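## Task

Take the yellow sponge that sits on the desk and place it on the lowest shelf of the bookcase. At the end the hatched zone before the door must be empty, the gripper must have released the sponge and pulled away, and the robot must be upright and not leaning. The coffee table is movable.

## Robot and tools

ROBOT. A simulated Hello Robot Stretch 3 with one arm. A two-wheel differential base carries a mast with a lift, and a telescoping arm reaches out to the robot's right side. The base cannot slide sideways, so moving the gripper forward or back means driving the base. The footprint is 0.33 m long by 0.34 m wide. Turns in place pivot about the point midway between the drive wheels, 0.05 m behind the front edge. Stowed (arm in, wrist folded), the wrist pokes up to 0.06 m past the right side and a turn sweeps a 0.28 m radius; an unfolded, level gripper reaches beyond that circle.

FRAMES. Base frame: origin on the floor between the drive wheels, x forward, y left, z up. hand_pose is reported in it, at the point where closed fingertips meet; with all wrist joints at zero its x axis is up, y points back along the arm toward the mast, z toward the rear. Odometry frame is the base frame at the start of the scene; heading is positive leftward, -3.142 to 3.142.

execute_actions. Arguments: "actions", a list holding one action or nothing (empty just reports state and images), and optional "cameras" (names from head_camera, nav_camera, wrist_camera, all; omitted, null or ["all"] gives every camera, [] gives none). An action may contain:
- "base": exactly one key. translate_m is a straight drive offset in metres from the current base position, forward positive, -1 to 1. rotate_rad is an in-place turn offset in radians, left/counter-clockwise positive, -3.2 to 3.2. Offsets count from the base position in the latest reported state.
- "joints": absolute targets, one number per named joint: lift_m 0 to 1.1 (arm height on mast); arm_m 0 to 0.52 (extension); wrist_yaw_rad -1.345 to 4.42 (0 along the arm, positive toward the front, 3.0 folded over the base); wrist_pitch_rad -1.57 to 0.451 (0 level, negative tips fingertips down); wrist_roll_rad -2.911 to 2.911 (0 = fingers side by side, level); gripper_m -0.089 to 0.179 (larger is wider; real fingertip gap is about 0.007 smaller when nearly shut, 0.025 smaller fully open, zero under 0.007); head_pan_rad -3.953 to 1.73 (0 forward, positive left, -1.57 looks along the arm); head_tilt_rad -1.53 to 0.419 (0 level, negative down). Done tolerances: 0.004 for lift, arm, gripper; 0.02 for yaw, roll, head; 0.05 for pitch.
- "contact_limits": {"arm_m": effort percent 1 to 100}; arm motion halts (contact_stop) when its effort hits that level (negative when retracting). Smaller is softer, but too small halts immediately. It also caps holding force until the next action. The result shows the active, default and maximum limit.
Base and joint motions begin together. Anything omitted may keep driving toward an earlier target without status saying so. Unknown keys or out-of-range numbers reject the whole call with no motion. If a result reports a stop, any later motion, wait or finished_scene calls in that same reply are skipped.

wait: "seconds" 0 to 10; commands nothing, returns state and images. zoom_image: "camera" plus "region" [x0, y0, x1, y1] in pixels of that camera's newest full image, top-left origin, at most 504 by 504. finished_scene: "scene", the current scene's number; irreversible, reports success and gives the next task.

RESULTS. base_status/joint_status tell how each motion of the last accepted action ended. Base "done" means wheels turned the commanded amount, slip included. "off_target": stopped short and may still be pushing. After contact_stop, time_out or torque_fault the old target is dropped. Arm and lift contact_stop on firm resistance and then go slack until commanded again; a slack lift may sag under load or be pushed up by closing fingers on a surface. Base, wrist and head have no contact stop and will keep shoving. Wrist servos overloaded for several seconds switch off for 10 s (torque_fault), limp and ignoring commands. on_its_own lists uncommanded items; "held at" is a held target, not a position, and abnormal rest effort hints at contact or a load. motor_effort is percent of maximum, positive toward larger joint values, peak in brackets; readings carry sizable fixed and random errors. Positive wheel effort pushes forward. base_odometry counts wheel turns only; turned_by_wheels and turned_by_imu give turning since the last result; base_tilt in degrees (forward/right positive) has a fixed offset up to about 4 degrees plus noise.
lidar_m: 12 distances (m) from the base origin, 30-degree sectors starting straight ahead and going counter-clockwise (4th left, 7th behind, 10th right), "-" = nothing. Scan plane is 0.17 m high; it sees legs not tabletops, misses glass and thin legs, range 0.15 to 12 m; mast and a low lift hide parts of sectors 5, 6, 9, 10. wrist_depth_mm and head_depth_mm are 7x7 median depth grids from the top-left, ranges 45-1000 and 280-4000 mm; the head grid matches its sideways image.

CAMERAS. head_camera and nav_camera move with head pan/tilt; wrist_camera rides on the gripper. Calibration lines give K, distortion and T_world_to_cam (base frame to camera); small per-scene errors exist and grow for the wrist camera.

SPEED. Fast base motion (0.30 m/s, 1.9 rad/s) only when lift_m < 0.30, arm_m < 0.03 and wrist_yaw_rad > 2.54; otherwise 0.10 m/s and 0.63 rad/s.

GRIPPER. Grip by commanding gripper_m below the object's width (lower squeezes harder, though a stall guard can ease off so things slip). Release by commanding at least 0.02 above where contact began. Neither reading nor "done" proves a grasp. Resend a different value to re-squeeze.

SAFETY. Fold or unfold the wrist only with lift_m 0.32-0.95, wrist_pitch_rad -0.4, roll near 0; once folded the lift may go down to 0.25. With yaw below -0.4 keep pitch at -0.5 or lower. Pushing an immovable thing with the gripper above roughly 0.45 m can tip the robot before contact_stop; higher contact limits and repeated pushes make it worse. Do not drive while holding, hooking or pressing on something fixed. If snagged, reverse the last motion in small steps; if tilted, free the gripper, and lower lift to about 0.2 if it stays tipped. Loose objects may get nudged now and then. Avoid drops, slams, hard hits and forceful pushes.

Each tool is called after ">>>" as name(argument=value, ...) on one line, values as JSON.

## Session

>>> execute_actions(actions=[])

Scene clock: 0.00 s.
base_odometry: x=+0.000 y=+0.000 heading=+0.000 (m, m, rad; odometry frame)
turned_by_wheels: +0.000 (rad since the last result)
turned_by_imu: +0.000 (rad since the last result)
base_tilt: forward=-3.1 right=-2.3 (deg)
lidar_m: 2.41 2.29 2.02 2.02 2.14 2.29 1.84 2.00 1.03 1.03 1.34 2.48
head_depth_mm: 1788 2278 2290 2250 2275 2276 2212 / 1579 2351 2344 2379 2317 2336 2225 / 1599 2404 2424 2407 2401 2412 2227 / 1624 2490 2474 2488 2446 2472 2200 / 1632 2577 2564 2582 2555 2506 2180 / 1776 2634 2665 2652 2621 2420 2144 / 1888 2676 2733 2723 2665 2576 2120
base_status: not commanded
joint_positions: lift_m=+0.424 arm_m=+0.001 wrist_yaw_rad=+2.893 wrist_pitch_rad=-0.491 wrist_roll_rad=+0.019 gripper_m=+0.037 head_pan_rad=+0.005 head_tilt_rad=+0.005
joint_status: not commanded
motor_effort: left_wheel=+1 right_wheel=+0 lift_m=+28 arm_m=+0 wrist_yaw_rad=+1 wrist_pitch_rad=+5 wrist_roll_rad=-1 gripper_m=+0 head_pan_rad=-1 head_tilt_rad=+2 (%)
hand_pose: x=+0.0315 y=+0.0624 z=+0.4205 quat_wxyz=(+0.257, +0.708, +0.084, +0.653) (m; base frame)
wrist_depth_mm: - - - - - - - / - - - - - - - / - - - - - - - / 920 - 931 948 927 986 962 / 753 - 804 764 790 778 797 / 625 643 - 658 665 660 669 / 557 546 569 579 544 565 572
pictures: head_camera (sideways: a quarter turn clockwise sets it upright), nav_camera (sideways: a quarter turn counterclockwise sets it upright), wrist_camera
Images, in order (width x height): head_camera 896x504, nav_camera 672x504, wrist_camera 644x364.

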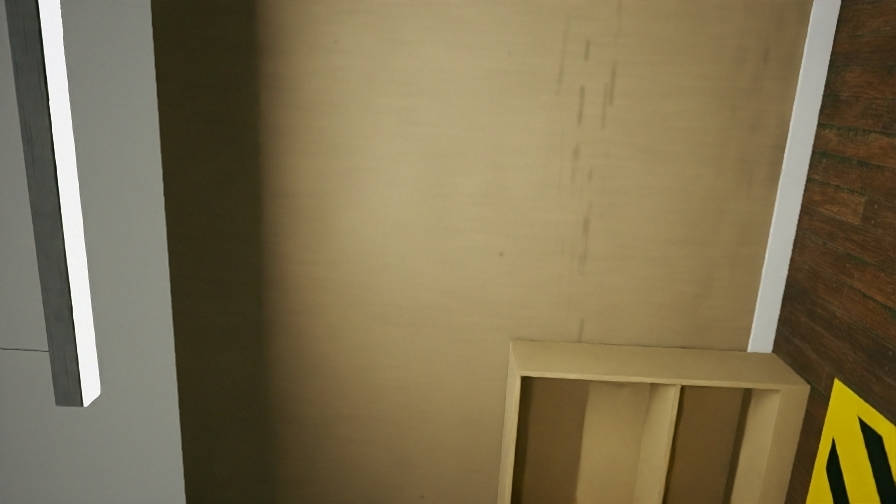

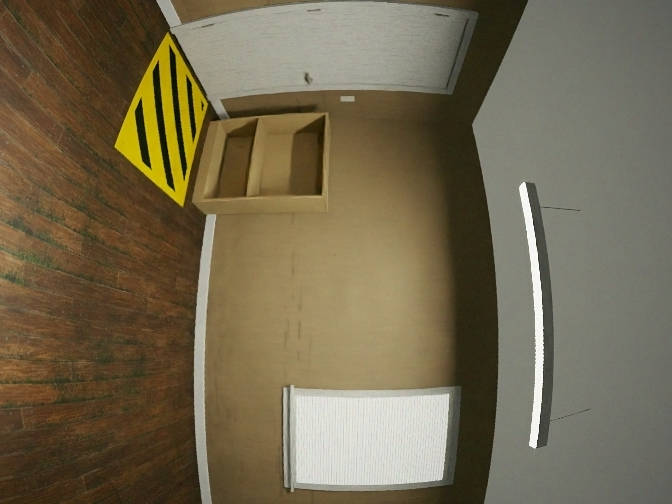

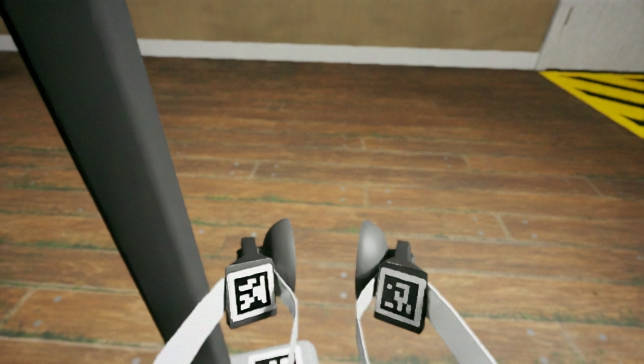

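>>> execute_actions(actions=[{"joints":{"head_pan_rad":-1.6,"head_tilt_rad":-0.6}}], cameras=["head_camera","nav_camera"])

>>> execute_actions(actions=[{"joints":{"head_pan_rad":0.6,"head_tilt_rad":-0.5}}], cameras=["head_camera","nav_camera"])

Scene clock: 12.20 s.
base_odometry: x=+0.000 y=+0.000 heading=+0.000 (m, m, rad; odometry frame)
turned_by_wheels: +0.000 (rad since the last result)
turned_by_imu: -0.001 (rad since the last result)
base_tilt: forward=-3.0 right=-2.3 (deg)
lidar_m: 2.41 2.29 2.01 2.02 2.12 2.29 1.84 2.01 1.03 1.03 1.34 2.49
head_depth_mm: 1404 1541 1684 1882 1804 1476 1236 / 1428 1572 1745 1932 1796 1461 1228 / 1482 1622 1797 1510 1401 1450 1223 / 1532 1668 1857 1493 1605 1444 1210 / 1552 1727 1891 1475 1605 1430 1206 / 1599 1783 1936 1462 1640 1419 1200 / 1647 1837 2073 1505 1631 1412 1189
base_status: not commanded
joint_positions: lift_m=+0.424 arm_m=+0.001 wrist_yaw_rad=+2.893 wrist_pitch_rad=-0.491 wrist_roll_rad=+0.019 gripper_m=+0.037 head_pan_rad=-1.593 head_tilt_rad=-0.592
joint_status: all done
motor_effort: left_wheel=+0(0) right_wheel=+0(0) lift_m=+27(28) arm_m=+0(0) wrist_yaw_rad=+0(0) wrist_pitch_rad=+5(5) wrist_roll_rad=-1(1) gripper_m=+0(1) head_pan_rad=-3(42) head_tilt_rad=-4(34) (%)
hand_pose: x=+0.0315 y=+0.0624 z=+0.4205 quat_wxyz=(+0.257, +0.708, +0.084, +0.653) (m; base frame)
wrist_depth_mm: - - - - - - - / - - - - - - - / - - - - - - - / 903 - 955 914 955 933 963 / 754 - 786 771 806 762 796 / 629 648 - 653 669 664 675 / 550 563 555 569 539 571 575
pictures: head_camera (sideways: a quarter turn clockwise sets it upright), nav_camera (sideways: a quarter turn counterclockwise sets it upright)
camera_calibration (this result's frames):
head_camera: T_world_to_cam=[[-0.0342586, 0.551167, -0.833691, 1.10035], [0.998724, -0.0120983, -0.0490386, 0.0615655], [-0.0371147, -0.834307, -0.550049, 0.672099], [0, 0, 0, 1]] pos_world=[0.0011544, -0.0449966, 1.29006]
nav_camera: T_world_to_cam=[[-0.00637783, -0.581684, 0.81339, -1.02066], [-0.997011, 0.0663309, 0.039618, 0.00368463], [-0.076998, -0.810706, -0.580368, 0.714016], [0, 0, 0, 1]] pos_world=[0.0521418, -0.0150896, 1.24444]
Images, in order (width x height): head_camera 896x504, nav_camera 672x504.

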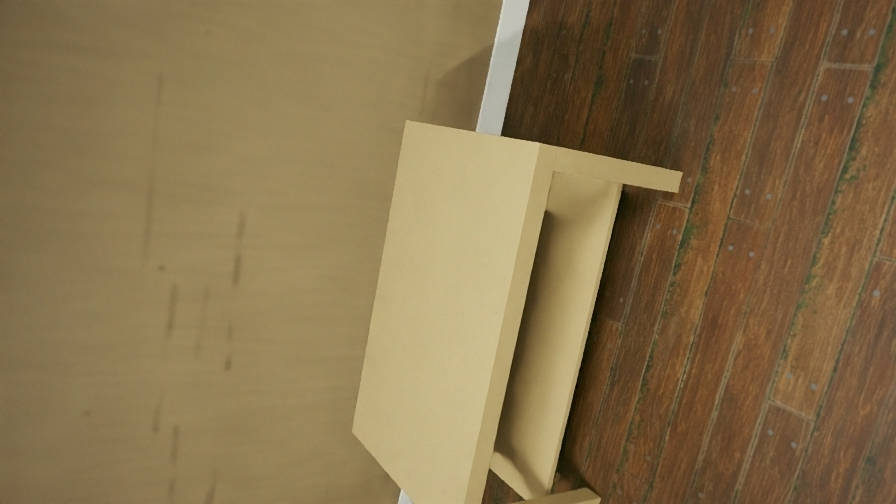

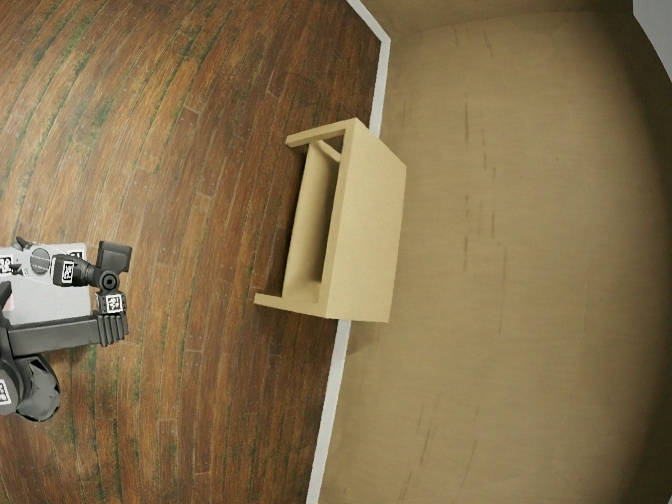

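Scene clock: 13.73 s.
base_odometry: x=+0.000 y=+0.000 heading=+0.000 (m, m, rad; odometry frame)
turned_by_wheels: +0.000 (rad since the last result)
turned_by_imu: +0.000 (rad since the last result)
base_tilt: forward=-3.1 right=-2.3 (deg)
lidar_m: 2.41 2.30 2.02 2.02 2.13 2.30 1.84 2.01 1.03 1.03 1.33 2.49
head_depth_mm: 2416 2527 2624 2602 2010 1581 1294 / 2523 2651 2802 2659 1974 1574 1284 / 2320 2562 2874 2670 1946 1552 1281 / 2113 2324 2594 2621 1934 1547 1279 / 1976 2155 2387 2476 1913 1527 1267 / 1859 2008 2198 2361 1888 1521 1252 / 1734 1889 2045 2218 1877 1504 1248
base_status: not commanded
joint_positions: lift_m=+0.424 arm_m=+0.001 wrist_yaw_rad=+2.893 wrist_pitch_rad=-0.491 wrist_roll_rad=+0.019 gripper_m=+0.037 head_pan_rad=+0.593 head_tilt_rad=-0.507
joint_status: all done
motor_effort: left_wheel=+0(0) right_wheel=+0(0) lift_m=+28(27) arm_m=+0(1) wrist_yaw_rad=+0(0) wrist_pitch_rad=+5(5) wrist_roll_rad=-1(1) gripper_m=+0(0) head_pan_rad=+3(44) head_tilt_rad=+3(14) (%)
hand_pose: x=+0.0315 y=+0.0624 z=+0.4205 quat_wxyz=(+0.257, +0.708, +0.084, +0.653) (m; base frame)
wrist_depth_mm: - - - - - - - / - - - - - - - / - - - - - - - / 959 - 920 931 944 981 951 / 758 - 793 759 784 788 796 / 638 638 - 653 658 665 658 / 555 554 553 576 552 564 571
pictures: head_camera (sideways: a quarter turn clockwise sets it upright), nav_camera (sideways: a quarter turn counterclockwise sets it upright)
camera_calibration (this result's frames):
head_camera: T_world_to_cam=[[-0.370307, -0.305319, -0.877299, 1.15927], [-0.562646, 0.825203, -0.049696, 0.0719512], [0.739122, 0.475206, -0.477365, 0.572794], [0, 0, 0, 1]] pos_world=[0.0464039, 0.0223776, 1.29403]
nav_camera: T_world_to_cam=[[0.420006, 0.29062, 0.85973, -1.08368], [0.518178, -0.854527, 0.0357143, -0.000480029], [0.745041, 0.430493, -0.509499, 0.616797], [0, 0, 0, 1]] pos_world=[-0.00413758, 0.0490027, 1.24595]
Images, in order (width x height): head_camera 896x504, nav_camera 672x504.

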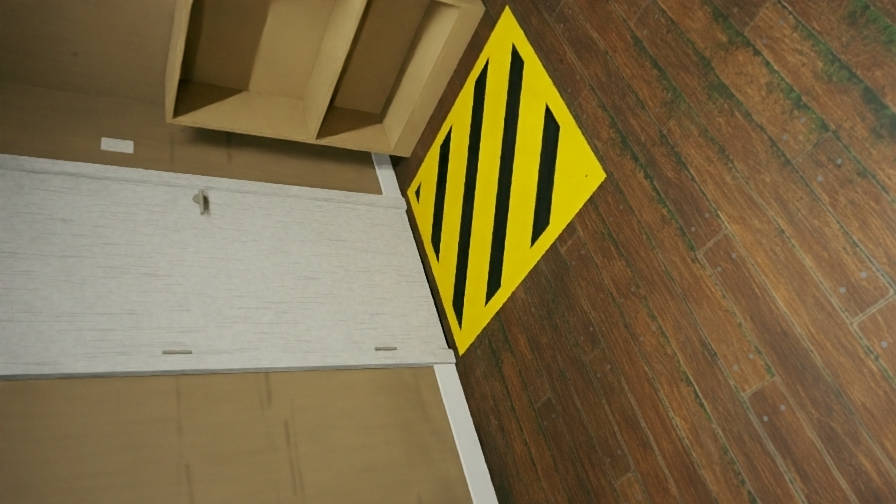

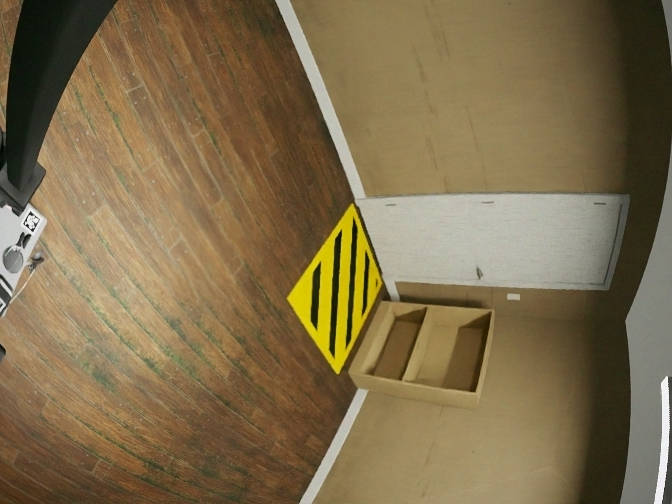

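>>> execute_actions(actions=[{"joints":{"head_pan_rad":-3.6,"head_tilt_rad":-0.4}}], cameras=["head_camera","nav_camera"])

Scene clock: 22.43 s.
base_odometry: x=+0.000 y=+0.000 heading=+0.000 (m, m, rad; odometry frame)
turned_by_wheels: +0.000 (rad since the last result)
turned_by_imu: -0.001 (rad since the last result)
base_tilt: forward=-3.0 right=-2.3 (deg)
lidar_m: 2.42 2.29 2.01 2.02 2.13 2.29 1.85 2.00 1.03 1.03 1.33 2.49
head_depth_mm: 2047 2171 2331 2091 2208 1735 1391 / 2014 2169 2264 2538 2239 1711 1385 / 1969 2146 2228 2501 2243 1701 1378 / 1922 2083 2232 2454 2227 1695 1365 / 1901 2038 2156 2376 2167 1660 1352 / 1896 2016 2133 1947 2074 1644 1342 / 1845 1987 2127 2331 2134 1643 1335
base_status: not commanded
joint_positions: lift_m=+0.424 arm_m=+0.001 wrist_yaw_rad=+2.893 wrist_pitch_rad=-0.491 wrist_roll_rad=+0.019 gripper_m=+0.037 head_pan_rad=-3.593 head_tilt_rad=-0.409
joint_status: all done
motor_effort: left_wheel=+0(0) right_wheel=+0(0) lift_m=+28(28) arm_m=+0(0) wrist_yaw_rad=+0(0) wrist_pitch_rad=+5(5) wrist_roll_rad=-1(1) gripper_m=+1(0) head_pan_rad=-4(48) head_tilt_rad=+4(16) (%)
hand_pose: x=+0.0315 y=+0.0624 z=+0.4205 quat_wxyz=(+0.257, +0.708, +0.084, +0.653) (m; base frame)
wrist_depth_mm: - - - - - - - / - - - - - - - / - - - - - - - / 910 - 958 960 958 - 985 / 741 - 772 760 797 780 765 / 637 632 - 654 653 653 650 / 553 555 559 586 549 561 565
pictures: head_camera (sideways: a quarter turn clockwise sets it upright), nav_camera (sideways: a quarter turn counterclockwise sets it upright)
camera_calibration (this result's frames):
head_camera: T_world_to_cam=[[0.370233, -0.127866, -0.920097, 1.21059], [-0.434815, -0.89913, -0.0500114, 0.0715884], [-0.820892, 0.418588, -0.388486, 0.466654], [0, 0, 0, 1]] pos_world=[-0.0339986, 0.0238236, 1.29872]
nav_camera: T_world_to_cam=[[-0.38393, 0.178901, 0.905865, -1.13896], [0.48105, 0.87615, 0.0308496, 0.0060754], [-0.788155, 0.44761, -0.422441, 0.512869], [0, 0, 0, 1]] pos_world=[-0.0359814, -0.0311287, 1.24821]
Images, in order (width x height): head_camera 896x504, nav_camera 672x504.

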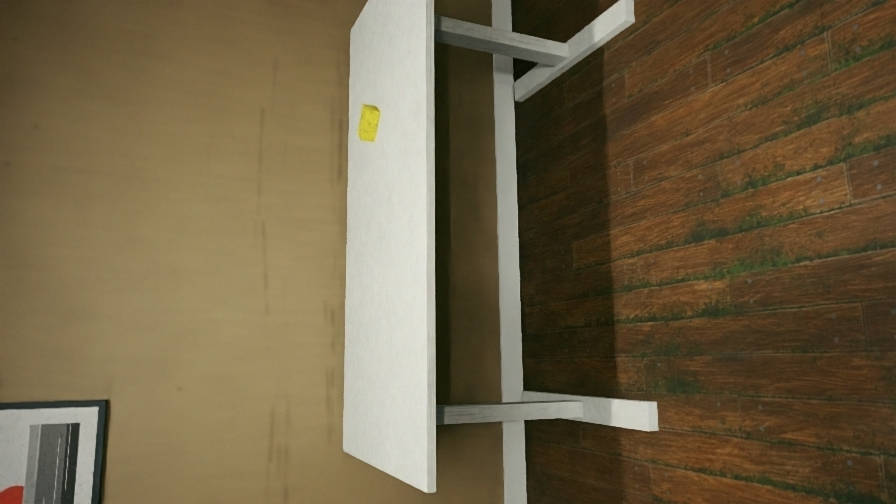

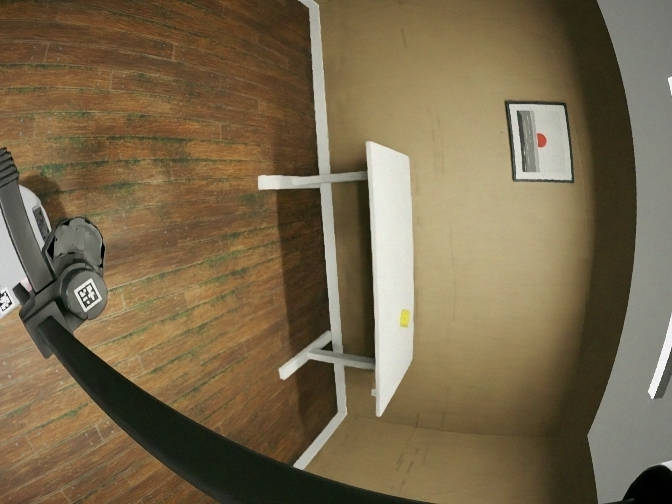

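>>> execute_actions(actions=[{"joints":{"lift_m":0.27}}], cameras=[])

>>> execute_actions(actions=[{"base":{"rotate_rad":2.28},"joints":{"head_pan_rad":-1.57,"head_tilt_rad":-0.7}}], cameras=[])

>>> execute_actions(actions=[{"base":{"translate_m":1.0}}], cameras=[])

>>> execute_actions(actions=[{"base":{"translate_m":0.41}}], cameras=[])

>>> execute_actions(actions=[{"base":{"rotate_rad":2.13}}], cameras=[])

>>> execute_actions(actions=[{"joints":{"lift_m":0.93,"wrist_pitch_rad":-0.4}}], cameras=["head_camera","nav_camera"])

Scene clock: 51.17 s.
base_odometry: x=+0.000 y=+0.000 heading=+0.000 (m, m, rad; odometry frame)
turned_by_wheels: +0.000 (rad since the last result)
turned_by_imu: -0.001 (rad since the last result)
base_tilt: forward=-3.0 right=-2.3 (deg)
lidar_m: 2.41 2.29 2.01 2.02 2.12 2.30 1.85 2.01 1.03 1.03 1.34 2.49
head_depth_mm: 2033 2214 2344 2084 2197 1730 1387 / 2021 2161 2279 2559 2256 1721 1374 / 1969 2122 2248 2512 2244 1700 1368 / 1936 2075 2202 2436 2211 1686 1367 / 1902 2060 2203 2385 2187 1683 1348 / 1860 2021 2110 1932 2097 1659 1348 / 1829 1991 2118 2306 2131 1636 1338
base_status: not commanded
joint_positions: lift_m=+0.271 arm_m=+0.001 wrist_yaw_rad=+2.893 wrist_pitch_rad=-0.492 wrist_roll_rad=+0.019 gripper_m=+0.037 head_pan_rad=-3.593 head_tilt_rad=-0.409
joint_status: all done
motor_effort: left_wheel=+0(0) right_wheel=+0(0) lift_m=+16(24) arm_m=+0(0) wrist_yaw_rad=+0(0) wrist_pitch_rad=+5(5) wrist_roll_rad=-1(1) gripper_m=+0(0) head_pan_rad=-4(3) head_tilt_rad=+5(4) (%)
hand_pose: x=+0.0315 y=+0.0624 z=+0.2670 quat_wxyz=(+0.257, +0.708, +0.084, +0.653) (m; base frame)
wrist_depth_mm: - - - - - - - / - - - - - - - / 872 - 872 877 872 893 922 / 654 - 675 671 672 690 690 / 550 - 567 551 565 545 556 / 466 - - 469 480 471 479 / - - - 414 397 402 413
pictures: none
No camera images: the call's "cameras" was empty. Leave "cameras" out to get every camera's image.

Scene clock: 53.97 s.
base_odometry: x=+0.000 y=+0.000 heading=+2.280 (m, m, rad; odometry frame)
turned_by_wheels: +2.280 (rad since the last result)
turned_by_imu: +2.276 (rad since the last result)
base_tilt: forward=-3.1 right=-2.3 (deg)
lidar_m: 2.13 1.84 2.35 1.86 1.03 1.33 1.35 2.49 2.42 2.12 2.01 2.06
head_depth_mm: 2391 2641 2610 2072 1649 1385 1180 / 2292 2656 2680 2019 1636 1374 1177 / 2134 2397 2623 2019 1627 1351 1172 / 1993 2280 2484 1987 1605 1345 1164 / 1907 2129 2364 1967 1587 1340 1158 / 1804 2005 2237 1936 1575 1332 1152 / 1702 1887 2108 1916 1569 1322 1145
base_status: done
joint_positions: lift_m=+0.271 arm_m=+0.001 wrist_yaw_rad=+2.893 wrist_pitch_rad=-0.492 wrist_roll_rad=+0.019 gripper_m=+0.037 head_pan_rad=-1.577 head_tilt_rad=-0.692
joint_status: all done
motor_effort: left_wheel=-2(9) right_wheel=+2(10) lift_m=+16(17) arm_m=+0(0) wrist_yaw_rad=+0(0) wrist_pitch_rad=+5(5) wrist_roll_rad=-1(1) gripper_m=-1(0) head_pan_rad=+3(45) head_tilt_rad=-4(26) (%)
hand_pose: x=+0.0315 y=+0.0623 z=+0.2670 quat_wxyz=(+0.257, +0.708, +0.084, +0.653) (m; base frame)
wrist_depth_mm: - - - - - - - / - - - - - - - / 843 - 845 877 889 878 907 / 671 - 667 683 700 695 704 / 547 - 576 549 586 554 562 / 472 - - 463 484 471 473 / - - - 416 400 408 415
pictures: none
No camera images: the call's "cameras" was empty. Leave "cameras" out to get every camera's image.

Scene clock: 59.00 s.
base_odometry: x=-0.651 y=+0.759 heading=+2.280 (m, m, rad; odometry frame)
turned_by_wheels: +0.000 (rad since the last result)
turned_by_imu: -0.002 (rad since the last result)
base_tilt: forward=-3.0 right=-2.3 (deg)
lidar_m: 1.12 1.45 1.21 1.96 2.32 1.79 2.32 3.08 2.21 1.55 1.47 1.50
head_depth_mm: 1810 2121 2407 2055 1649 1370 1185 / 1687 1940 2273 2026 1641 1374 1178 / 1561 1792 2086 2003 1625 1356 1177 / 1461 1656 1907 1972 1608 1351 1159 / 1391 1555 1762 1911 1586 1342 1159 / 1307 1459 1632 1827 1586 1326 1150 / 1245 1359 1540 1754 1579 1326 1143
base_status: done
joint_positions: lift_m=+0.271 arm_m=+0.001 wrist_yaw_rad=+2.893 wrist_pitch_rad=-0.492 wrist_roll_rad=+0.019 gripper_m=+0.037 head_pan_rad=-1.577 head_tilt_rad=-0.692
joint_status: not commanded
motor_effort: left_wheel=-2(6) right_wheel=+2(8) lift_m=+17(17) arm_m=+0(0) wrist_yaw_rad=+0(0) wrist_pitch_rad=+5(5) wrist_roll_rad=-1(1) gripper_m=+0(0) head_pan_rad=+3(3) head_tilt_rad=-4(4) (%)
hand_pose: x=+0.0315 y=+0.0623 z=+0.2670 quat_wxyz=(+0.257, +0.708, +0.084, +0.653) (m; base frame)
wrist_depth_mm: - - - - - - - / - - - - - - - / 839 - 868 872 860 883 898 / 659 - 663 676 692 689 676 / 541 - 568 549 571 552 560 / 466 - - 462 477 468 474 / - - - 415 394 404 410
pictures: none
No camera images: the call's "cameras" was empty. Leave "cameras" out to get every camera's image.

Scene clock: 62.13 s.
base_odometry: x=-0.918 y=+1.070 heading=+2.280 (m, m, rad; odometry frame)
turned_by_wheels: +0.000 (rad since the last result)
turned_by_imu: -0.001 (rad since the last result)
base_tilt: forward=-3.1 right=-2.3 (deg)
lidar_m: 0.71 1.11 1.14 1.11 2.54 2.17 2.73 3.41 1.88 1.31 1.24 1.28
head_depth_mm: 1526 1788 2134 2036 1650 1377 1179 / 1421 1634 1927 2049 1636 1377 1177 / 1330 1515 1748 1929 1617 1355 1168 / 1245 1401 1619 1855 1602 1356 1165 / 1166 1305 1496 1742 1592 1337 1160 / 1098 1223 1392 1591 1583 1326 1151 / 1044 1157 1294 1466 1567 1326 1141
base_status: done
joint_positions: lift_m=+0.271 arm_m=+0.001 wrist_yaw_rad=+2.893 wrist_pitch_rad=-0.492 wrist_roll_rad=+0.019 gripper_m=+0.037 head_pan_rad=-1.577 head_tilt_rad=-0.692
joint_status: not commanded
motor_effort: left_wheel=-2(5) right_wheel=+2(8) lift_m=+17(17) arm_m=+0(0) wrist_yaw_rad=+0(1) wrist_pitch_rad=+5(5) wrist_roll_rad=-1(1) gripper_m=+0(0) head_pan_rad=+3(3) head_tilt_rad=-4(4) (%)
hand_pose: x=+0.0315 y=+0.0623 z=+0.2670 quat_wxyz=(+0.257, +0.708, +0.084, +0.653) (m; base frame)
wrist_depth_mm: - - - - - 986 805 / - - - - - - 844 / 824 - 867 898 885 901 846 / 655 - 677 685 679 683 679 / 539 - 560 551 571 556 560 / 466 - - 466 472 472 480 / - - - 416 401 408 409
pictures: none
No camera images: the call's "cameras" was empty. Leave "cameras" out to get every camera's image.

Scene clock: 64.80 s.
base_odometry: x=-0.918 y=+1.070 heading=-1.874 (m, m, rad; odometry frame)
turned_by_wheels: +2.130 (rad since the last result)
turned_by_imu: +2.126 (rad since the last result)
base_tilt: forward=-3.1 right=-2.3 (deg)
lidar_m: 2.54 2.18 2.73 3.38 1.83 1.30 1.25 1.28 0.72 1.11 1.14 1.10
head_depth_mm: 927 1042 1144 912 730 610 1180 / 923 1039 1134 901 723 605 1154 / 914 1032 1119 890 719 603 1169 / 917 1031 1113 858 712 598 1165 / 912 1027 1106 848 707 594 1158 / 908 1021 1105 865 702 591 1147 / 906 1020 1098 857 696 586 1143
base_status: done
joint_positions: lift_m=+0.271 arm_m=+0.001 wrist_yaw_rad=+2.893 wrist_pitch_rad=-0.492 wrist_roll_rad=+0.019 gripper_m=+0.037 head_pan_rad=-1.577 head_tilt_rad=-0.692
joint_status: not commanded
motor_effort: left_wheel=-2(10) right_wheel=+2(10) lift_m=+16(16) arm_m=+0(0) wrist_yaw_rad=+0(0) wrist_pitch_rad=+5(5) wrist_roll_rad=-1(1) gripper_m=+0(0) head_pan_rad=+3(3) head_tilt_rad=-4(4) (%)
hand_pose: x=+0.0315 y=+0.0623 z=+0.2670 quat_wxyz=(+0.257, +0.708, +0.084, +0.653) (m; base frame)
wrist_depth_mm: - - - - - - - / - - - - - - - / 835 - 861 863 887 872 891 / 662 - 671 679 696 680 693 / 539 - 577 555 567 554 559 / 466 - - 464 477 472 474 / - - - 414 393 407 415
pictures: none
No camera images: the call's "cameras" was empty. Leave "cameras" out to get every camera's image.

Scene clock: 71.63 s.
base_odometry: x=-0.918 y=+1.070 heading=-1.874 (m, m, rad; odometry frame)
turned_by_wheels: +0.000 (rad since the last result)
turned_by_imu: -0.002 (rad since the last result)
base_tilt: forward=-3.0 right=-2.3 (deg)
lidar_m: 2.54 2.17 2.73 3.38 1.82 1.30 1.24 1.28 0.71 1.11 1.14 1.10
head_depth_mm: 927 1042 1139 909 - - 1162 / 922 1038 1132 899 767 - 1140 / 917 1033 1124 889 741 - - / 915 1028 1107 853 736 - - / 912 1030 1114 846 745 - 1138 / 909 1024 1102 865 713 - 1146 / 910 1020 1100 858 698 586 1144
base_status: not commanded
joint_positions: lift_m=+0.929 arm_m=+0.001 wrist_yaw_rad=+2.893 wrist_pitch_rad=-0.417 wrist_roll_rad=+0.019 gripper_m=+0.037 head_pan_rad=-1.577 head_tilt_rad=-0.692
joint_status: all done
motor_effort: left_wheel=-2(2) right_wheel=+2(2) lift_m=+38(40) arm_m=+0(0) wrist_yaw_rad=+0(0) wrist_pitch_rad=+6(7) wrist_roll_rad=-1(1) gripper_m=+0(0) head_pan_rad=+3(3) head_tilt_rad=-4(4) (%)
hand_pose: x=+0.0340 y=+0.0720 z=+0.9423 quat_wxyz=(+0.232, +0.711, +0.058, +0.662) (m; base frame)
wrist_depth_mm: - - - - - - - / - - - - - - - / - - - - - - - / - - - - - - - / - - - - - - - / - - - - - - - / - - - - - - -
pictures: head_camera (sideways: a quarter turn clockwise sets it upright), nav_camera (sideways: a quarter turn counterclockwise sets it upright)
camera_calibration (this result's frames):
head_camera: T_world_to_cam=[[-0.0426265, 0.630727, -0.774833, 1.02367], [0.998818, 0.00876169, -0.0478166, 0.0599677], [-0.0233704, -0.775955, -0.630355, 0.776487], [0, 0, 0, 1]] pos_world=[0.00188559, -0.0436639, 1.28551]
nav_camera: T_world_to_cam=[[0.00249804, -0.659717, 0.75151, -0.940052], [-0.997972, 0.0461593, 0.0438385, -0.00179878], [-0.0636102, -0.750095, -0.658264, 0.815265], [0, 0, 0, 1]] pos_world=[0.0524123, -0.00855939, 1.2432]
Images, in order (width x height): head_camera 896x504, nav_camera 672x504.

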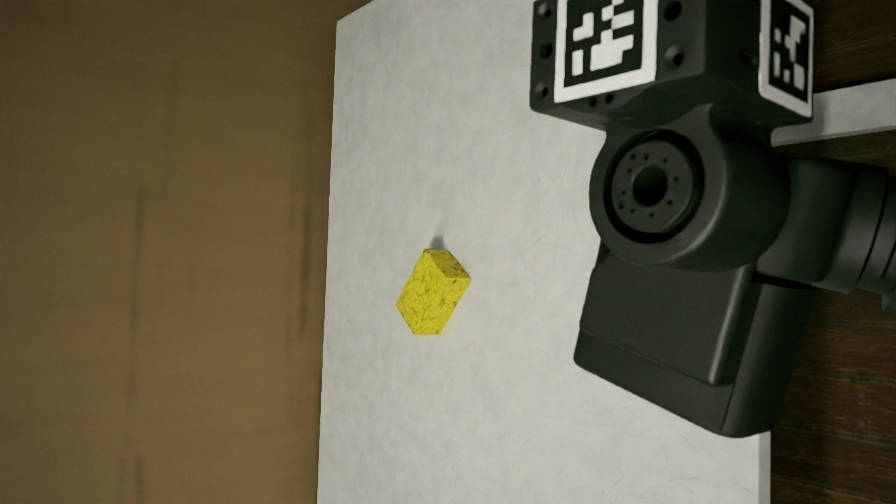

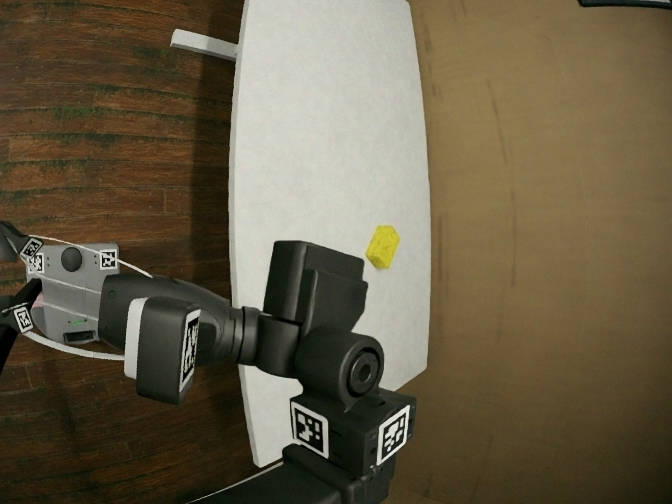

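>>> execute_actions(actions=[{"joints":{"wrist_yaw_rad":0,"gripper_m":0.15}}])

>>> zoom_image(camera="head_camera", region=[360,220,520,360])

Scene clock: 80.20 s.
base_odometry: x=-0.918 y=+1.070 heading=-1.874 (m, m, rad; odometry frame)
turned_by_wheels: +0.000 (rad since the last result)
turned_by_imu: -0.001 (rad since the last result)
base_tilt: forward=-3.1 right=-2.3 (deg)
lidar_m: 2.54 2.18 2.72 3.38 1.83 1.30 1.25 1.28 0.72 1.11 1.14 1.11
head_depth_mm: 924 1037 1143 914 - - - / 922 1040 1145 899 - - - / 921 1036 1118 892 - - - / 916 1034 1109 860 - - - / 910 1028 1107 851 707 593 1165 / 914 1026 1099 864 700 591 1154 / 904 1023 1103 858 698 584 1143
base_status: not commanded
joint_positions: lift_m=+0.929 arm_m=+0.001 wrist_yaw_rad=+0.002 wrist_pitch_rad=-0.417 wrist_roll_rad=+0.019 gripper_m=+0.150 head_pan_rad=-1.577 head_tilt_rad=-0.692
joint_status: all done
motor_effort: left_wheel=-2(2) right_wheel=+2(2) lift_m=+38(37) arm_m=+0(0) wrist_yaw_rad=-2(3) wrist_pitch_rad=+6(6) wrist_roll_rad=-1(1) gripper_m=+0(82) head_pan_rad=+3(3) head_tilt_rad=-4(4) (%)
hand_pose: x=-0.0211 y=-0.3701 z=+0.9423 quat_wxyz=(+0.686, +0.146, -0.698, -0.148) (m; base frame)
wrist_depth_mm: 767 753 760 757 764 787 782 / 820 831 820 847 840 839 862 / 848 855 868 878 869 888 906 / 645 645 635 622 663 663 - / 498 529 512 513 526 544 - / 422 - 426 424 439 - 436 / 359 349 362 363 363 357 381
pictures: head_camera (sideways: a quarter turn clockwise sets it upright), nav_camera (sideways: a quarter turn counterclockwise sets it upright), wrist_camera
camera_calibration (this result's frames):
head_camera: T_world_to_cam=[[-0.0426265, 0.630727, -0.774833, 1.02367], [0.998818, 0.00876169, -0.0478166, 0.0599677], [-0.0233704, -0.775955, -0.630355, 0.776487], [0, 0, 0, 1]] pos_world=[0.00188559, -0.0436639, 1.28551]
nav_camera: T_world_to_cam=[[0.00249804, -0.659717, 0.75151, -0.940052], [-0.997972, 0.0461593, 0.0438385, -0.00179878], [-0.0636102, -0.750095, -0.658264, 0.815265], [0, 0, 0, 1]] pos_world=[0.0524123, -0.00855939, 1.2432]
wrist_camera: T_world_to_cam=[[-0.999844, -0.0172667, 0.00372795, -0.0282547], [-0.0122248, 0.524019, -0.851619, 1.0359], [0.0127511, -0.851532, -0.524148, 0.340452], [0, 0, 0, 1]] pos_world=[-0.0199277, -0.253415, 1.06075]
Images, in order (width x height): head_camera 896x504, nav_camera 672x504, wrist_camera 644x364.

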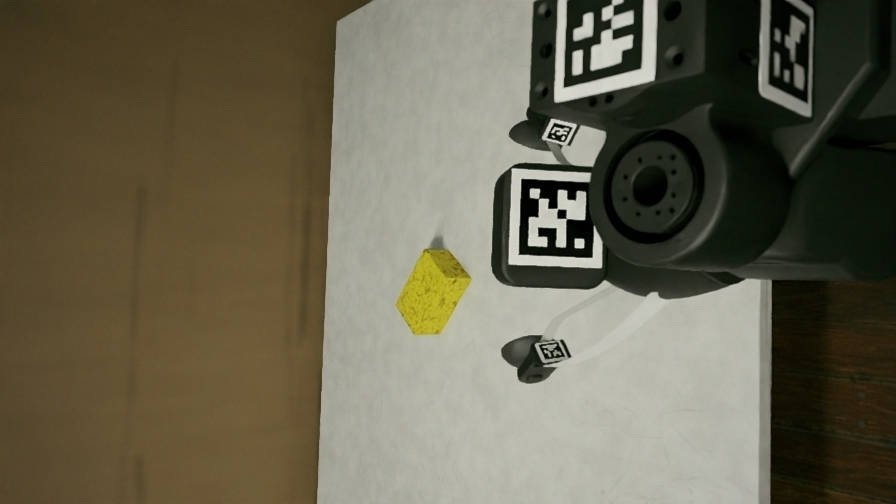

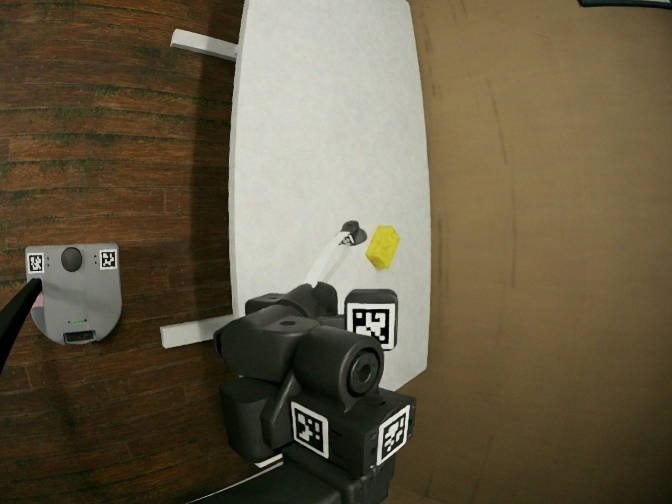

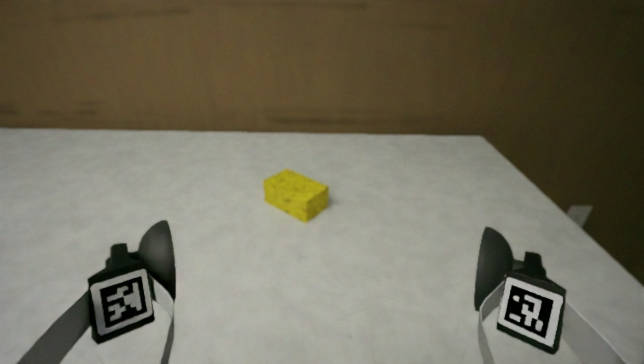

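Region (360, 220, 520, 360) of head_camera's 896x504 image, scaled by 3.150, with more detail than that image has; it fills the top 441 rows of this view, and the rest is white.

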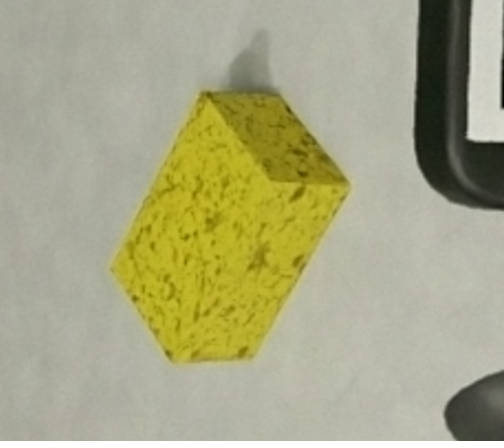

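>>> execute_actions(actions=[{"base":{"translate_m":-0.104},"joints":{"wrist_yaw_rad":0.87,"wrist_pitch_rad":-0.6,"arm_m":0.454,"lift_m":0.9}}], cameras=["head_camera","wrist_camera"])

Scene clock: 104.23 s.
base_odometry: x=-0.887 y=+1.170 heading=-1.874 (m, m, rad; odometry frame)
turned_by_wheels: +0.000 (rad since the last result)
turned_by_imu: -0.002 (rad since the last result)
base_tilt: forward=-3.1 right=-2.3 (deg)
lidar_m: 2.64 2.25 2.79 3.38 1.68 1.19 1.14 1.17 0.68 0.72 1.15 1.20
head_depth_mm: 926 1042 1159 - - 596 1195 / 927 1018 - 871 725 607 1183 / 924 1002 1122 890 717 603 1148 / 919 1015 1027 882 713 598 1162 / 915 1021 1078 848 705 594 1156 / 912 1029 1122 846 701 589 1152 / 912 1023 1101 860 695 586 1143
base_status: done
joint_positions: lift_m=+0.901 arm_m=+0.454 wrist_yaw_rad=+0.869 wrist_pitch_rad=-0.612 wrist_roll_rad=+0.019 gripper_m=+0.150 head_pan_rad=-1.577 head_tilt_rad=-0.692
joint_status: all done
motor_effort: left_wheel=-2(7) right_wheel=+2(4) lift_m=+17(30) arm_m=+2(4) wrist_yaw_rad=+0(1) wrist_pitch_rad=+4(6) wrist_roll_rad=-1(1) gripper_m=+0(0) head_pan_rad=+3(3) head_tilt_rad=-4(4) (%)
hand_pose: x=+0.1282 y=-0.7252 z=+0.8724 quat_wxyz=(+0.697, +0.478, -0.528, +0.086) (m; base frame)
wrist_depth_mm: - 888 834 630 487 398 336 / 631 642 653 648 530 423 347 / 499 513 515 514 521 455 366 / 424 424 423 427 428 432 389 / 358 371 359 362 363 371 372 / 313 - 311 272 318 - 321 / 276 270 279 236 279 273 286
pictures: head_camera (sideways: a quarter turn clockwise sets it upright), wrist_camera
camera_calibration (this result's frames):
head_camera: T_world_to_cam=[[-0.0426266, 0.630727, -0.774833, 1.02367], [0.998818, 0.00876181, -0.0478166, 0.0599677], [-0.0233703, -0.775955, -0.630355, 0.776487], [0, 0, 0, 1]] pos_world=[0.0018856, -0.0436639, 1.28551]
wrist_camera: T_world_to_cam=[[-0.633271, -0.77393, 0.000690478, -0.477955], [-0.525695, 0.429496, -0.734287, 1.05916], [0.56799, -0.465366, -0.678839, 0.343274], [0, 0, 0, 1]] pos_world=[0.0591428, -0.665061, 1.01108]
Images, in order (width x height): head_camera 896x504, wrist_camera 644x364.

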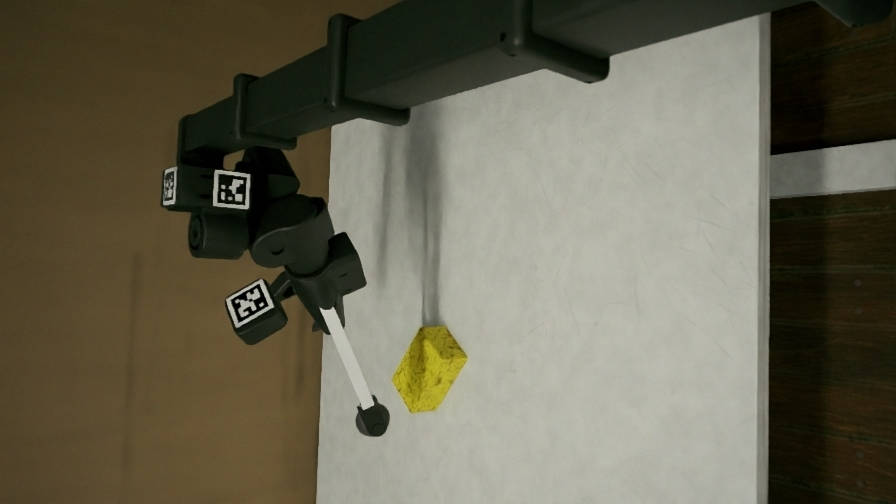

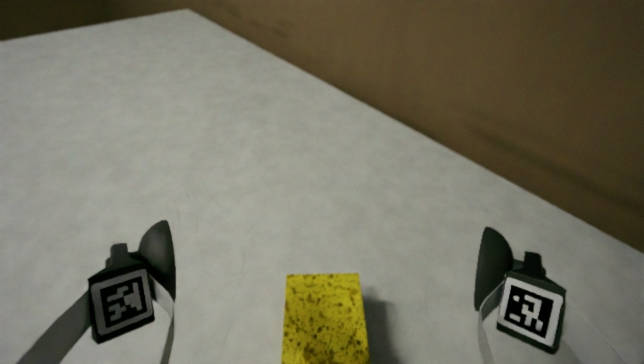

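>>> execute_actions(actions=[{"joints":{"lift_m":0.779}}], cameras=["wrist_camera"])

>>> execute_actions(actions=[{"joints":{"gripper_m":0.02}}], cameras=["head_camera","wrist_camera"])

Scene clock: 116.67 s.
base_odometry: x=-0.887 y=+1.170 heading=-1.874 (m, m, rad; odometry frame)
turned_by_wheels: +0.000 (rad since the last result)
turned_by_imu: -0.001 (rad since the last result)
base_tilt: forward=-3.1 right=-2.2 (deg)
lidar_m: 2.64 2.26 2.78 3.38 1.67 1.20 1.14 1.18 0.68 0.72 1.15 1.19
head_depth_mm: 923 1045 1187 944 739 - - / 929 1042 1139 935 - 605 1177 / 924 1037 1137 862 717 601 1142 / 922 1030 1134 829 713 598 1164 / 916 1028 1126 842 709 593 1160 / 914 1028 1102 835 705 591 1148 / 912 1027 1103 856 697 586 1146
base_status: not commanded
joint_positions: lift_m=+0.780 arm_m=+0.454 wrist_yaw_rad=+0.869 wrist_pitch_rad=-0.612 wrist_roll_rad=+0.019 gripper_m=+0.150 head_pan_rad=-1.577 head_tilt_rad=-0.692
joint_status: all done
motor_effort: left_wheel=-2(2) right_wheel=+2(2) lift_m=+17(17) arm_m=+2(2) wrist_yaw_rad=+1(0) wrist_pitch_rad=+4(4) wrist_roll_rad=-1(1) gripper_m=+0(0) head_pan_rad=+3(3) head_tilt_rad=-4(4) (%)
hand_pose: x=+0.1282 y=-0.7252 z=+0.7513 quat_wxyz=(+0.697, +0.478, -0.528, +0.086) (m; base frame)
wrist_depth_mm: 502 511 523 520 482 402 336 / 369 373 375 384 392 391 348 / 293 298 301 298 302 306 308 / 243 243 247 181 249 251 252 / 208 215 208 153 206 215 213 / 184 - 182 133 175 - 185 / - 157 158 124 154 159 166
pictures: wrist_camera
camera_calibration (this result's frames):
wrist_camera: T_world_to_cam=[[-0.633271, -0.77393, 0.000686722, -0.477871], [-0.525831, 0.429611, -0.734123, 0.970221], [0.567864, -0.46526, -0.679016, 0.261353], [0, 0, 0, 1]] pos_world=[0.0591375, -0.66506, 0.890052]
Images, in order (width x height): wrist_camera 644x364.

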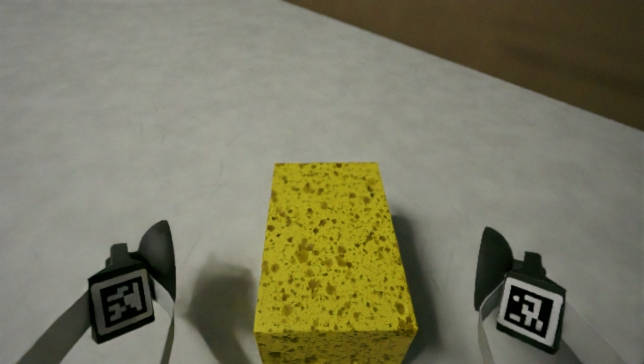

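Scene clock: 118.47 s.
base_odometry: x=-0.887 y=+1.170 heading=-1.874 (m, m, rad; odometry frame)
turned_by_wheels: +0.000 (rad since the last result)
turned_by_imu: +0.000 (rad since the last result)
base_tilt: forward=-3.1 right=-2.3 (deg)
lidar_m: 2.64 2.26 2.79 3.37 1.67 1.19 1.14 1.17 0.68 0.72 1.15 1.19
head_depth_mm: 931 1052 1192 939 742 - - / 924 1038 1139 931 - 605 1172 / 921 1039 1137 862 717 603 1142 / 920 1038 1133 831 712 597 1160 / 917 1031 1129 846 706 593 1157 / 913 1026 1101 838 703 590 1155 / 911 1020 1099 858 697 588 1145
base_status: not commanded
joint_positions: lift_m=+0.780 arm_m=+0.454 wrist_yaw_rad=+0.869 wrist_pitch_rad=-0.612 wrist_roll_rad=+0.019 gripper_m=+0.021 head_pan_rad=-1.577 head_tilt_rad=-0.692
joint_status: all done
motor_effort: left_wheel=-2(2) right_wheel=+2(2) lift_m=+16(17) arm_m=+2(3) wrist_yaw_rad=+1(1) wrist_pitch_rad=+4(4) wrist_roll_rad=-1(1) gripper_m=-17(91) head_pan_rad=+3(3) head_tilt_rad=-4(4) (%)
hand_pose: x=+0.1281 y=-0.7252 z=+0.7512 quat_wxyz=(+0.697, +0.478, -0.528, +0.086) (m; base frame)
wrist_depth_mm: 503 501 513 521 476 399 335 / 369 372 374 385 386 394 348 / 292 292 295 303 300 306 307 / 242 242 244 178 249 248 253 / 205 208 208 152 208 212 214 / 180 181 135 132 132 185 185 / 160 160 158 122 145 162 163
pictures: head_camera (sideways: a quarter turn clockwise sets it upright), wrist_camera
camera_calibration (this result's frames):
head_camera: T_world_to_cam=[[-0.0426267, 0.630727, -0.774833, 1.02367], [0.998818, 0.00876192, -0.0478166, 0.0599677], [-0.0233702, -0.775955, -0.630355, 0.776487], [0, 0, 0, 1]] pos_world=[0.0018856, -0.0436639, 1.28551]
wrist_camera: T_world_to_cam=[[-0.63327, -0.773931, 0.000679018, -0.477864], [-0.526107, 0.429844, -0.733789, 0.970048], [0.56761, -0.465044, -0.679377, 0.261808], [0, 0, 0, 1]] pos_world=[0.059127, -0.665051, 0.890001]
Images, in order (width x height): head_camera 896x504, wrist_camera 644x364.

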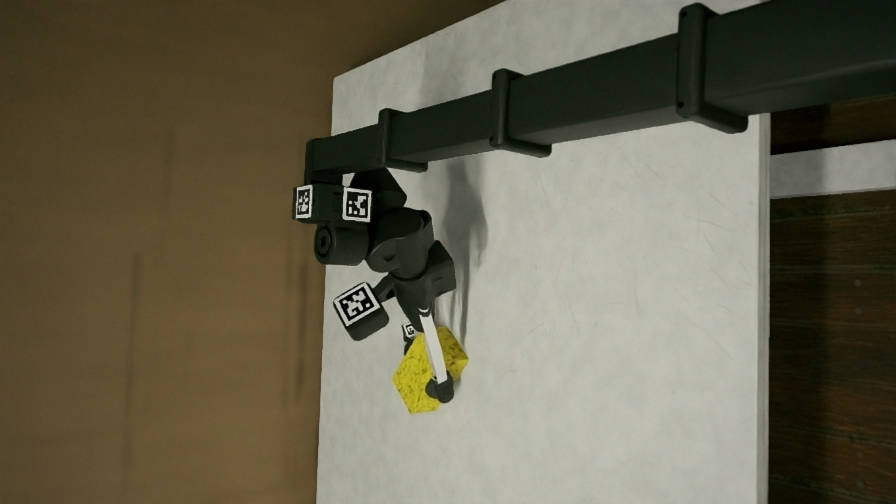

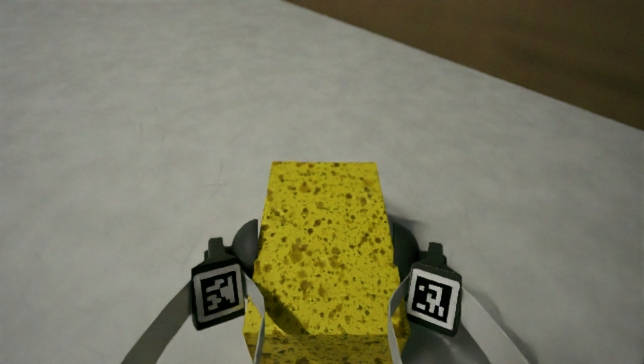

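>>> execute_actions(actions=[{"joints":{"lift_m":0.83,"wrist_pitch_rad":-0.4}}], cameras=[])

>>> execute_actions(actions=[{"joints":{"arm_m":0.0,"wrist_yaw_rad":1.3}}], cameras=["wrist_camera"])

>>> execute_actions(actions=[{"joints":{"wrist_yaw_rad":2.7}}], cameras=["wrist_camera","nav_camera"])

Scene clock: 130.97 s.
base_odometry: x=-0.887 y=+1.170 heading=-1.874 (m, m, rad; odometry frame)
turned_by_wheels: +0.000 (rad since the last result)
turned_by_imu: -0.001 (rad since the last result)
base_tilt: forward=-3.0 right=-2.2 (deg)
lidar_m: 2.64 2.25 2.79 3.39 1.67 1.19 1.14 1.18 0.68 0.72 1.15 1.19
head_depth_mm: 925 1043 1191 996 775 - - / 927 1040 1144 - 702 594 1179 / 925 1037 - 890 719 602 1142 / 919 1033 1132 868 713 596 1161 / 915 1032 1112 871 708 593 1159 / 914 1025 1115 838 703 591 1154 / 912 1024 1101 858 698 585 1141
base_status: not commanded
joint_positions: lift_m=+0.829 arm_m=+0.454 wrist_yaw_rad=+0.869 wrist_pitch_rad=-0.419 wrist_roll_rad=+0.019 gripper_m=+0.021 head_pan_rad=-1.577 head_tilt_rad=-0.692
joint_status: all done
motor_effort: left_wheel=-2(2) right_wheel=+2(2) lift_m=+38(40) arm_m=+3(2) wrist_yaw_rad=+1(1) wrist_pitch_rad=+7(8) wrist_roll_rad=-1(1) gripper_m=-16(16) head_pan_rad=+3(3) head_tilt_rad=-4(4) (%)
hand_pose: x=+0.1498 y=-0.7435 z=+0.8419 quat_wxyz=(+0.684, +0.426, -0.571, +0.154) (m; base frame)
wrist_depth_mm: - - 853 616 476 387 322 / - 927 839 651 499 407 335 / 596 604 601 618 539 423 348 / 446 450 451 178 458 439 366 / 357 353 351 152 365 367 366 / 292 291 136 132 133 301 303 / 252 252 242 123 188 256 257
pictures: none
No camera images: the call's "cameras" was empty. Leave "cameras" out to get every camera's image.

Scene clock: 135.50 s.
base_odometry: x=-0.887 y=+1.170 heading=-1.874 (m, m, rad; odometry frame)
turned_by_wheels: +0.000 (rad since the last result)
turned_by_imu: -0.001 (rad since the last result)
base_tilt: forward=-3.1 right=-2.3 (deg)
lidar_m: 2.64 2.26 2.78 3.38 1.67 1.19 1.14 1.17 0.68 0.71 1.14 1.19
head_depth_mm: 931 1047 1196 943 729 625 - / 925 1043 1137 903 725 623 - / 921 1033 1122 888 719 632 - / 916 1036 1115 881 714 609 - / 915 1033 1110 872 705 595 1214 / 914 1030 1104 863 699 601 - / 913 1024 1097 857 696 598 -
base_status: not commanded
joint_positions: lift_m=+0.829 arm_m=+0.001 wrist_yaw_rad=+1.300 wrist_pitch_rad=-0.419 wrist_roll_rad=+0.019 gripper_m=+0.021 head_pan_rad=-1.577 head_tilt_rad=-0.692
joint_status: all done
motor_effort: left_wheel=-3(2) right_wheel=+2(2) lift_m=+38(38) arm_m=-2(2) wrist_yaw_rad=+0(3) wrist_pitch_rad=+7(7) wrist_roll_rad=-1(1) gripper_m=-16(17) head_pan_rad=+3(3) head_tilt_rad=-4(5) (%)
hand_pose: x=+0.1947 y=-0.2059 z=+0.8419 quat_wxyz=(+0.636, +0.539, -0.467, +0.296) (m; base frame)
wrist_depth_mm: - - - - - - 820 / - - - 982 - - 841 / - - - 681 624 649 650 / - - - 178 462 464 472 / - - - 151 368 369 373 / - - 136 132 132 302 307 / - - - 122 188 260 260
pictures: wrist_camera
camera_calibration (this result's frames):
wrist_camera: T_world_to_cam=[[-0.252305, -0.967641, 0.00369844, -0.150457], [-0.509608, 0.129625, -0.850586, 0.881721], [0.822582, -0.216492, -0.525823, 0.399365], [0, 0, 0, 1]] pos_world=[0.0828603, -0.173422, 0.960531]
Images, in order (width x height): wrist_camera 644x364.

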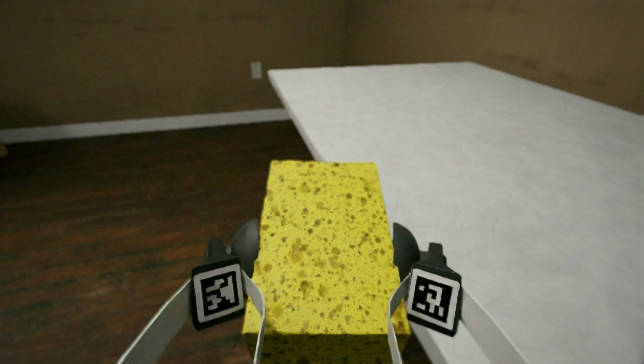

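Scene clock: 137.20 s.
base_odometry: x=-0.887 y=+1.170 heading=-1.874 (m, m, rad; odometry frame)
turned_by_wheels: +0.000 (rad since the last result)
turned_by_imu: +0.000 (rad since the last result)
base_tilt: forward=-3.1 right=-2.3 (deg)
lidar_m: 2.64 2.26 2.79 3.38 1.68 1.19 1.14 1.17 0.68 0.72 1.14 1.20
head_depth_mm: 929 1040 1194 940 729 625 - / 928 1040 1136 900 724 624 - / 923 1039 1119 894 718 616 - / 920 1036 1111 879 713 616 - / 915 1028 1114 873 708 621 - / 914 1028 1108 864 699 590 1123 / 915 1022 1100 856 697 587 1138
base_status: not commanded
joint_positions: lift_m=+0.829 arm_m=+0.001 wrist_yaw_rad=+2.698 wrist_pitch_rad=-0.419 wrist_roll_rad=+0.019 gripper_m=+0.021 head_pan_rad=-1.577 head_tilt_rad=-0.692
joint_status: all done
motor_effort: left_wheel=-2(3) right_wheel=+2(2) lift_m=+38(39) arm_m=-2(2) wrist_yaw_rad=+2(3) wrist_pitch_rad=+7(7) wrist_roll_rad=-1(1) gripper_m=-16(16) head_pan_rad=+3(3) head_tilt_rad=-4(4) (%)
hand_pose: x=+0.0750 y=+0.0567 z=+0.8419 quat_wxyz=(+0.296, +0.713, -0.011, +0.636) (m; base frame)
wrist_depth_mm: - - - - - - - / - - - - - - - / - - - - - - - / - - - 178 - - - / - - - 152 - - - / - - 135 133 132 - - / - - 978 122 558 - -
pictures: nav_camera (sideways: a quarter turn counterclockwise sets it upright), wrist_camera
camera_calibration (this result's frames):
nav_camera: T_world_to_cam=[[0.00249804, -0.659717, 0.75151, -0.940052], [-0.997972, 0.0461593, 0.0438385, -0.00179878], [-0.0636102, -0.750095, -0.658264, 0.815265], [0, 0, 0, 1]] pos_world=[0.0524123, -0.00855939, 1.2432]
wrist_camera: T_world_to_cam=[[0.909796, -0.41504, 0.00370158, -0.0450197], [-0.21537, -0.479692, -0.850595, 0.799178], [0.354806, 0.77307, -0.525809, 0.533635], [0, 0, 0, 1]] pos_world=[0.0237407, -0.0478631, 0.960533]
Images, in order (width x height): nav_camera 672x504, wrist_camera 644x364.

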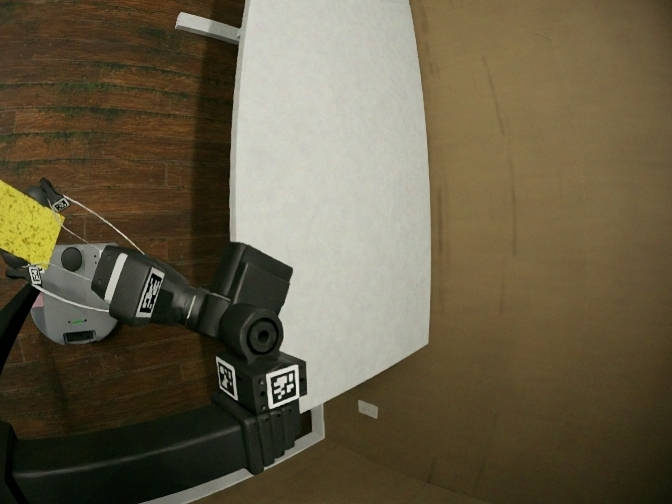

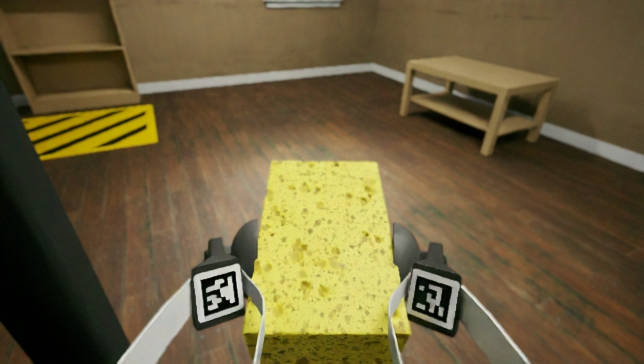

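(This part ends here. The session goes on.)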